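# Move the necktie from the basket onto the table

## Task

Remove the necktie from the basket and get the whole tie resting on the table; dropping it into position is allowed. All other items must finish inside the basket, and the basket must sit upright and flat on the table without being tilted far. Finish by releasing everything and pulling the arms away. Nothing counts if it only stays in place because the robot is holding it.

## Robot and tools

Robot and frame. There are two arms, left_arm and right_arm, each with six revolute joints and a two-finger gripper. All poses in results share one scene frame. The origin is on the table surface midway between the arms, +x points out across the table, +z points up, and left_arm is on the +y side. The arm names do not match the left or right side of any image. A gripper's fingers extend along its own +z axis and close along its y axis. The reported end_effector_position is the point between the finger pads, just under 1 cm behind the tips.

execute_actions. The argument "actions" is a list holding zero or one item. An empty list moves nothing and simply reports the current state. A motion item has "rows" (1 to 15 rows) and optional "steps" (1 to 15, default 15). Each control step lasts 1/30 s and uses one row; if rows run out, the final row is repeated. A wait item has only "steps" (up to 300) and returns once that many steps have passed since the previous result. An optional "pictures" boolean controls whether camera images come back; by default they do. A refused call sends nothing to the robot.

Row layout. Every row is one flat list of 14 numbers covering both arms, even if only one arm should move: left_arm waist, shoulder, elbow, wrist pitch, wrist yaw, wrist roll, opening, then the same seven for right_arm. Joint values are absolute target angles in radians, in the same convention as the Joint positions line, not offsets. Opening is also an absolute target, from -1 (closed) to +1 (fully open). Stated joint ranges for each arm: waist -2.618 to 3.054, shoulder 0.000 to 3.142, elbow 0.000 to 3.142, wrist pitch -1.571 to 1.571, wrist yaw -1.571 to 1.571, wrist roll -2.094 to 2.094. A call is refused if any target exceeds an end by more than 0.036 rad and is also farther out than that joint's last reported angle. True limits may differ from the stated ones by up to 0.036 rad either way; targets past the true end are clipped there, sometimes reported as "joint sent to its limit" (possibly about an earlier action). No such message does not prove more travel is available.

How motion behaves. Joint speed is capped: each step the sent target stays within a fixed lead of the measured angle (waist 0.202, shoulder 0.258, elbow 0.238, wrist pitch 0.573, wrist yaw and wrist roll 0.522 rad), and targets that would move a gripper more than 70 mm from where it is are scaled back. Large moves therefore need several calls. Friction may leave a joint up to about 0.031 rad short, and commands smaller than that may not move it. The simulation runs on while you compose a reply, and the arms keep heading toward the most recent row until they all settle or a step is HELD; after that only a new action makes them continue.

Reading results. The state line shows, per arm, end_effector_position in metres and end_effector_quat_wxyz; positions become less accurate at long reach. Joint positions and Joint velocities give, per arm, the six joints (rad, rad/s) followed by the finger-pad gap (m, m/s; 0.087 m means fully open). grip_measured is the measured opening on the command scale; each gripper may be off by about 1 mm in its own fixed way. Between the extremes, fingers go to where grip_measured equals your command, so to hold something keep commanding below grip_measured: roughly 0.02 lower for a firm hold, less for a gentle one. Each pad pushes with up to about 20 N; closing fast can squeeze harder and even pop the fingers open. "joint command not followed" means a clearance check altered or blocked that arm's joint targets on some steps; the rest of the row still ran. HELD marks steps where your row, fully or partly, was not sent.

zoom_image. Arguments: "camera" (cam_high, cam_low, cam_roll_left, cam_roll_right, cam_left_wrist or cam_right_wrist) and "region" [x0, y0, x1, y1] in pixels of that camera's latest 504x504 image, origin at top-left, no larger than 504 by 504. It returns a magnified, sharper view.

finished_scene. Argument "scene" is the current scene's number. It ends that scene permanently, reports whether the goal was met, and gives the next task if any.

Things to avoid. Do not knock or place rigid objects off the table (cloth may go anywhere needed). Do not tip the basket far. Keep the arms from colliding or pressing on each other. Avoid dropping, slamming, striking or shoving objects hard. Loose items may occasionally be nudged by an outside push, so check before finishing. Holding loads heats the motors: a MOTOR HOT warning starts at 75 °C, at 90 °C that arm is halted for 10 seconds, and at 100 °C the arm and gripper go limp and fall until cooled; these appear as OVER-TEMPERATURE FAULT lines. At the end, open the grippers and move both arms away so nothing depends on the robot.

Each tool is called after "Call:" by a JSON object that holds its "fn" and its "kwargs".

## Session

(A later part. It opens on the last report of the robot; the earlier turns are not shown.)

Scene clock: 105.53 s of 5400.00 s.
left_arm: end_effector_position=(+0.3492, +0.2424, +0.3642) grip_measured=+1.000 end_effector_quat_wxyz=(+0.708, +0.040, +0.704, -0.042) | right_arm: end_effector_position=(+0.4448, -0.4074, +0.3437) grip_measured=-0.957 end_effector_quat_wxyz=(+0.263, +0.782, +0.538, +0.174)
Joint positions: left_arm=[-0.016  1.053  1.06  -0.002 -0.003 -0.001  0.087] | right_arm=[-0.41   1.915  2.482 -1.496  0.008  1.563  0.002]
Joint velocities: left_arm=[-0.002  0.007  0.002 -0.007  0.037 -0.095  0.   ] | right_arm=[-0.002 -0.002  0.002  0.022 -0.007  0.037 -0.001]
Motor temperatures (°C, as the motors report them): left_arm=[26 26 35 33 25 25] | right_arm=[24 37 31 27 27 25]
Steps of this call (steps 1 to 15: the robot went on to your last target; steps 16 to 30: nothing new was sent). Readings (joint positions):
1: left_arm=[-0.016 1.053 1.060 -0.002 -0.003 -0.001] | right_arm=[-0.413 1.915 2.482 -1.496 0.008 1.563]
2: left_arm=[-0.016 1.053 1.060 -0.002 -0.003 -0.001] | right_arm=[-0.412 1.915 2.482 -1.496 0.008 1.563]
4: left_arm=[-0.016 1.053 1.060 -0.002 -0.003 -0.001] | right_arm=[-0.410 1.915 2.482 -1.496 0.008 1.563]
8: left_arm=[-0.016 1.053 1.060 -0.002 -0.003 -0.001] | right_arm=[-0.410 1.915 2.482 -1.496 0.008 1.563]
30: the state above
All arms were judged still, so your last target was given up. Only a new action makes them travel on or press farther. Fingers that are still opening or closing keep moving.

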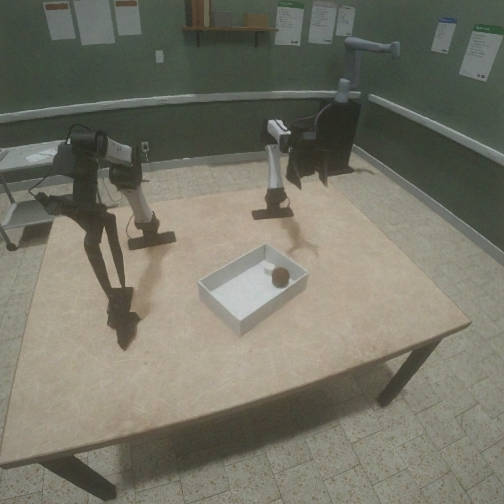

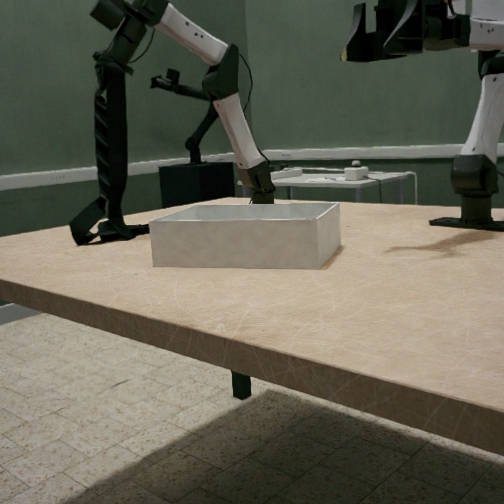

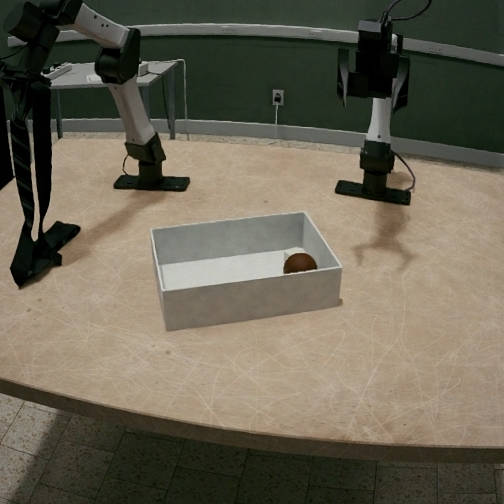

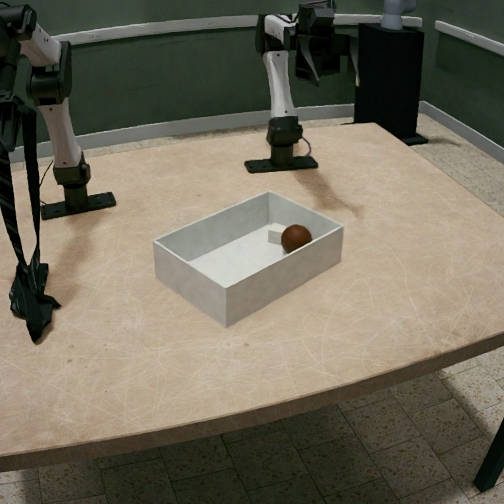

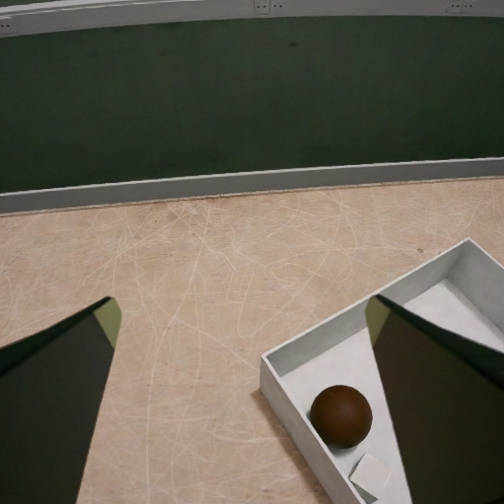

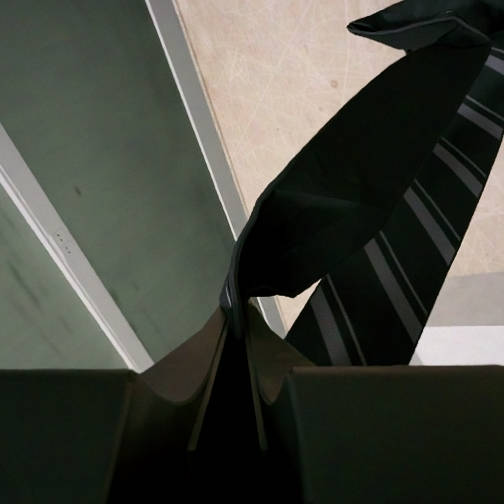

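Tie is fully out. Lower and release.

Call:
{"fn": "execute_actions", "kwargs": {"actions": [{"rows": [[-0.016,1.053,1.06,0,0,0,1,-0.35,2.3,2.3,-1.4,0,1.57,-1]], "steps": 15}], "pictures": false}}

Call:
{"fn": "execute_actions", "kwargs": {"actions": [{"rows": [[-0.016,1.053,1.06,0,0,0,1,-0.35,2.3,2.3,-1.4,0,1.57,-1],[-0.016,1.053,1.06,0,0,0,1,-0.35,2.3,2.3,-1.4,0,1.57,-1],[-0.016,1.053,1.06,0,0,0,1,-0.35,2.3,2.3,-1.4,0,1.57,-1],[-0.016,1.053,1.06,0,0,0,1,-0.35,2.3,2.3,-1.4,0,1.57,-1],[-0.016,1.053,1.06,0,0,0,1,-0.35,2.3,2.3,-1.4,0,1.57,-1],[-0.016,1.053,1.06,0,0,0,1,-0.35,2.3,2.3,-1.4,0,1.57,1]], "steps": 15}], "pictures": false}}

Call:
{"fn": "execute_actions", "kwargs": {"actions": [{"rows": [[-0.016,1.053,1.06,0,0,0,1,-0.3,1.9,2.3,-1.5,0,1.57,1]], "steps": 15}], "pictures": false}}

Call:
{"fn": "execute_actions", "kwargs": {"actions": [{"rows": [[-0.016,1.053,1.06,0,0,0,1,-0.1,1.2,1.3,-0.3,0,0,1]], "steps": 15}], "pictures": false}}

Call:
{"fn": "execute_actions", "kwargs": {"actions": [{"steps": 40}]}}

Scene clock: 109.93 s of 5400.00 s.
left_arm: end_effector_position=(+0.3492, +0.2424, +0.3642) grip_measured=+1.000 end_effector_quat_wxyz=(+0.708, +0.040, +0.704, -0.042) | right_arm: end_effector_position=(+0.4936, -0.4012, +0.1096) grip_measured=-0.957 end_effector_quat_wxyz=(+0.052, +0.808, +0.587, +0.033)
Joint positions: left_arm=[-0.016  1.053  1.06  -0.002 -0.003 -0.001  0.087] | right_arm=[-0.362  2.329  2.298 -1.417  0.007  1.563  0.002]
Joint velocities: left_arm=[-0.022  0.007 -0.017 -0.066 -0.022 -0.022  0.   ] | right_arm=[ 0.085  0.481 -0.256  0.022 -0.11   0.051  0.001]
Motor temperatures (°C, as the motors report them): left_arm=[26 26 35 33 25 25] | right_arm=[24 37 31 28 27 25]
Steps of this call (steps 1 to 117: nothing new was sent; steps 118 to 132: all 15 steps of this action). Readings (joint positions):
118: left_arm=[-0.016 1.053 1.060 -0.002 -0.003 -0.001] | right_arm=[-0.409 1.921 2.475 -1.491 0.008 1.563]
119: left_arm=[-0.016 1.053 1.060 -0.002 -0.003 -0.001] | right_arm=[-0.407 1.928 2.465 -1.485 0.008 1.563]
121: left_arm=[-0.016 1.053 1.060 -0.002 -0.003 -0.001] | right_arm=[-0.399 1.966 2.440 -1.473 0.008 1.563]
125: left_arm=[-0.016 1.053 1.060 -0.002 -0.003 -0.001] | right_arm=[-0.386 2.095 2.392 -1.452 0.008 1.563]
132: the state above

Scene clock: 110.43 s of 5400.00 s.
left_arm: end_effector_position=(+0.3492, +0.2424, +0.3642) grip_measured=+1.000 end_effector_quat_wxyz=(+0.708, +0.040, +0.704, -0.042) | right_arm: end_effector_position=(+0.4931, -0.3987, +0.1160) grip_measured=+0.993 end_effector_quat_wxyz=(+0.057, +0.806, +0.588, +0.038)
Joint positions: left_arm=[-0.016  1.053  1.06  -0.002 -0.003 -0.001  0.087] | right_arm=[-0.358  2.309  2.288 -1.414  0.005  1.563  0.087]
Joint velocities: left_arm=[-0.012  0.002 -0.012  0.066  0.007 -0.066  0.   ] | right_arm=[-0.007  0.007 -0.007  0.007 -0.095 -0.007 -0.001]
Motor temperatures (°C, as the motors report them): left_arm=[26 26 35 33 25 25] | right_arm=[24 37 31 28 27 25]
Steps of this call (steps 1 to 15: all 15 steps of this action). Readings (joint positions):
1: left_arm=[-0.016 1.053 1.060 -0.002 -0.003 -0.001] | right_arm=[-0.360 2.342 2.291 -1.417 0.006 1.563]
2: left_arm=[-0.016 1.053 1.060 -0.002 -0.003 -0.001] | right_arm=[-0.358 2.347 2.288 -1.417 0.005 1.563]
4: left_arm=[-0.016 1.053 1.060 -0.002 -0.003 -0.001] | right_arm=[-0.358 2.341 2.288 -1.416 0.005 1.563]
8: left_arm=[-0.016 1.053 1.060 -0.002 -0.003 -0.001] | right_arm=[-0.358 2.316 2.288 -1.414 0.005 1.563]
15: the state above

Scene clock: 110.93 s of 5400.00 s.
left_arm: end_effector_position=(+0.3492, +0.2424, +0.3642) grip_measured=+1.000 end_effector_quat_wxyz=(+0.708, +0.040, +0.704, -0.042) | right_arm: end_effector_position=(+0.4417, -0.3606, +0.3154) grip_measured=+0.993 end_effector_quat_wxyz=(+0.219, +0.764, +0.585, +0.162)
Joint positions: left_arm=[-0.016  1.053  1.06  -0.002 -0.003 -0.001  0.087] | right_arm=[-0.31   1.857  2.311 -1.472  0.005  1.563  0.087]
Joint velocities: left_arm=[ 0.007 -0.017 -0.007 -0.037 -0.022  0.007  0.   ] | right_arm=[ 0.007 -0.046  0.002 -0.037 -0.022  0.007 -0.   ]
Motor temperatures (°C, as the motors report them): left_arm=[26 26 35 33 25 25] | right_arm=[24 37 31 28 27 25]
Steps of this call (steps 1 to 15: all 15 steps of this action). Readings (joint positions):
1: left_arm=[-0.016 1.053 1.060 -0.002 -0.003 -0.001] | right_arm=[-0.356 2.298 2.285 -1.415 0.005 1.563]
2: left_arm=[-0.016 1.053 1.060 -0.002 -0.003 -0.001] | right_arm=[-0.354 2.281 2.280 -1.423 0.005 1.563]
4: left_arm=[-0.016 1.053 1.060 -0.002 -0.003 -0.001] | right_arm=[-0.344 2.224 2.279 -1.436 0.005 1.563]
8: left_arm=[-0.016 1.053 1.060 -0.002 -0.003 -0.001] | right_arm=[-0.324 2.055 2.279 -1.445 0.005 1.563]
15: the state above

Scene clock: 111.43 s of 5400.00 s.
left_arm: end_effector_position=(+0.3492, +0.2424, +0.3642) grip_measured=+1.000 end_effector_quat_wxyz=(+0.708, +0.040, +0.704, -0.042) | right_arm: end_effector_position=(+0.4052, -0.2975, +0.3765) grip_measured=+0.993 end_effector_quat_wxyz=(+0.633, +0.133, +0.759, +0.076)
Joint positions: left_arm=[-0.016  1.053  1.06  -0.002 -0.003 -0.001  0.087] | right_arm=[-0.098  1.151  1.351 -0.387 -0.004  0.291  0.087]
Joint velocities: left_arm=[ 0.002 -0.007  0.012  0.037 -0.037 -0.022  0.   ] | right_arm=[-0.012  0.383 -0.632  0.505  0.037 -1.883  0.   ]
Motor temperatures (°C, as the motors report them): left_arm=[26 26 36 33 25 25] | right_arm=[24 37 31 28 27 25]
Steps of this call (steps 1 to 15: all 15 steps of this action). Readings (joint positions):
1: left_arm=[-0.016 1.053 1.060 -0.002 -0.003 -0.001] | right_arm=[-0.297 1.830 2.270 -1.420 0.011 1.511]
2: left_arm=[-0.016 1.053 1.060 -0.002 -0.003 -0.001] | right_arm=[-0.269 1.791 2.201 -1.343 0.015 1.444]
4: left_arm=[-0.016 1.053 1.060 -0.002 -0.003 -0.001] | right_arm=[-0.189 1.691 2.061 -1.181 0.013 1.295]
8: left_arm=[-0.016 1.053 1.060 -0.002 -0.003 -0.001] | right_arm=[-0.098 1.411 1.742 -0.795 -0.004 0.944]
15: the state above

Scene clock: 112.77 s of 5400.00 s.
left_arm: end_effector_position=(+0.3492, +0.2424, +0.3642) grip_measured=+1.000 end_effector_quat_wxyz=(+0.708, +0.040, +0.704, -0.042) | right_arm: end_effector_position=(+0.4250, -0.3103, +0.3469) grip_measured=+0.993 end_effector_quat_wxyz=(+0.624, +0.025, +0.781, -0.014)
Joint positions: left_arm=[-0.016  1.053  1.06  -0.002 -0.003 -0.001  0.087] | right_arm=[-0.098  1.208  1.301 -0.316 -0.004  0.01   0.087]
Joint velocities: left_arm=[-0.007  0.002  0.002 -0.037 -0.007  0.007  0.   ] | right_arm=[ 0.007  0.007 -0.012 -0.066  0.007 -0.007 -0.001]
Motor temperatures (°C, as the motors report them): left_arm=[26 26 36 34 25 25] | right_arm=[24 37 31 28 27 25]
Steps of this call (steps 1 to 30: the robot went on to your last target; steps 31 to 40: nothing new was sent). Readings (joint positions):
1: left_arm=[-0.016 1.053 1.060 -0.002 -0.003 -0.001] | right_arm=[-0.098 1.165 1.333 -0.375 -0.004 0.235]
2: left_arm=[-0.016 1.053 1.060 -0.002 -0.003 -0.001] | right_arm=[-0.098 1.180 1.320 -0.367 -0.004 0.189]
4: left_arm=[-0.016 1.053 1.060 -0.002 -0.003 -0.001] | right_arm=[-0.098 1.202 1.305 -0.359 -0.004 0.124]
8: left_arm=[-0.016 1.053 1.060 -0.002 -0.003 -0.001] | right_arm=[-0.098 1.208 1.301 -0.341 -0.004 0.056]
40: the state above
All arms were judged still, so your last target was given up. Only a new action makes them travel on or press farther. Fingers that are still opening or closing keep moving.

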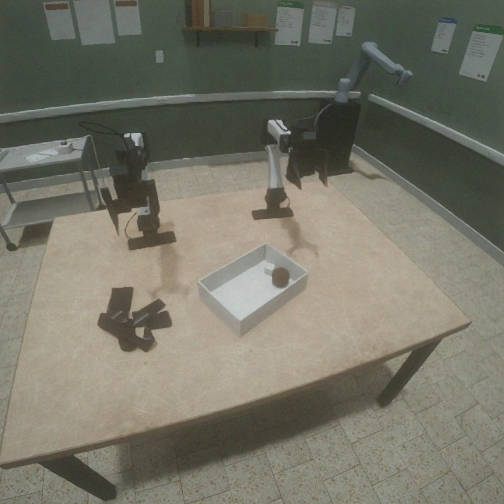

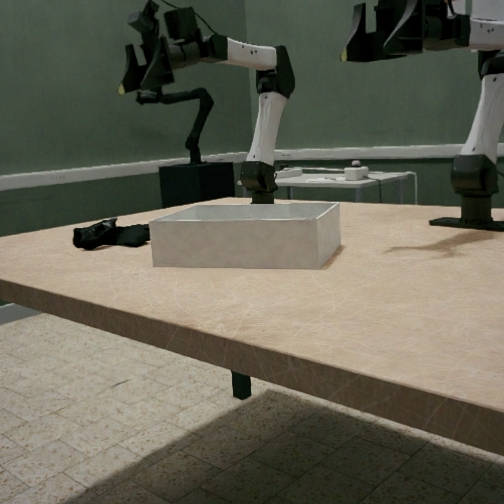

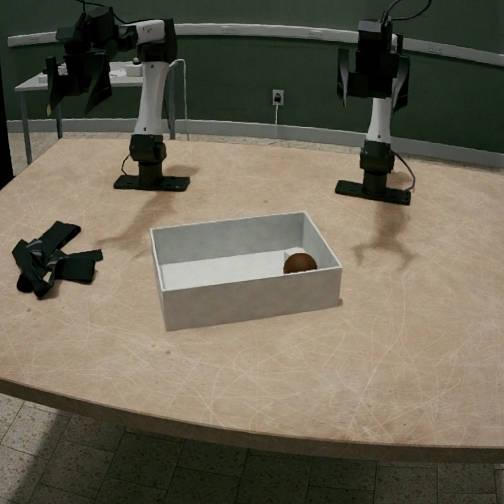

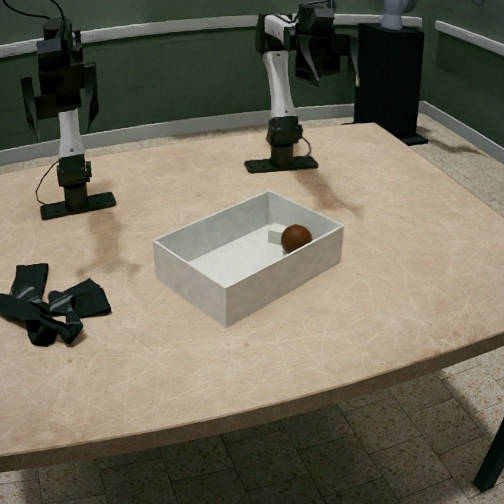

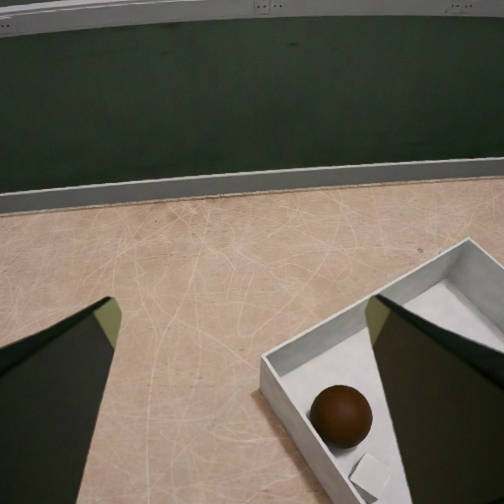

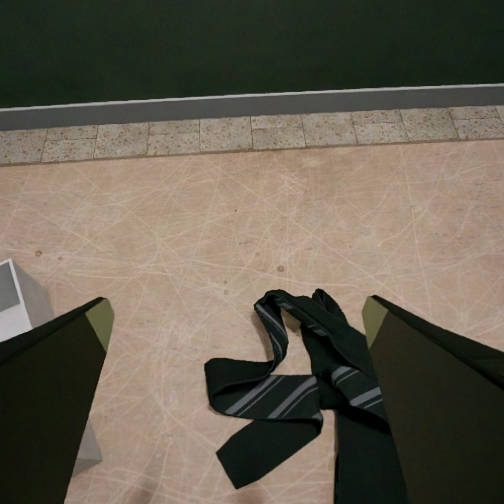

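Call:
{"fn": "finished_scene", "kwargs": {"scene": 1}}

The scene is finished: the task was done.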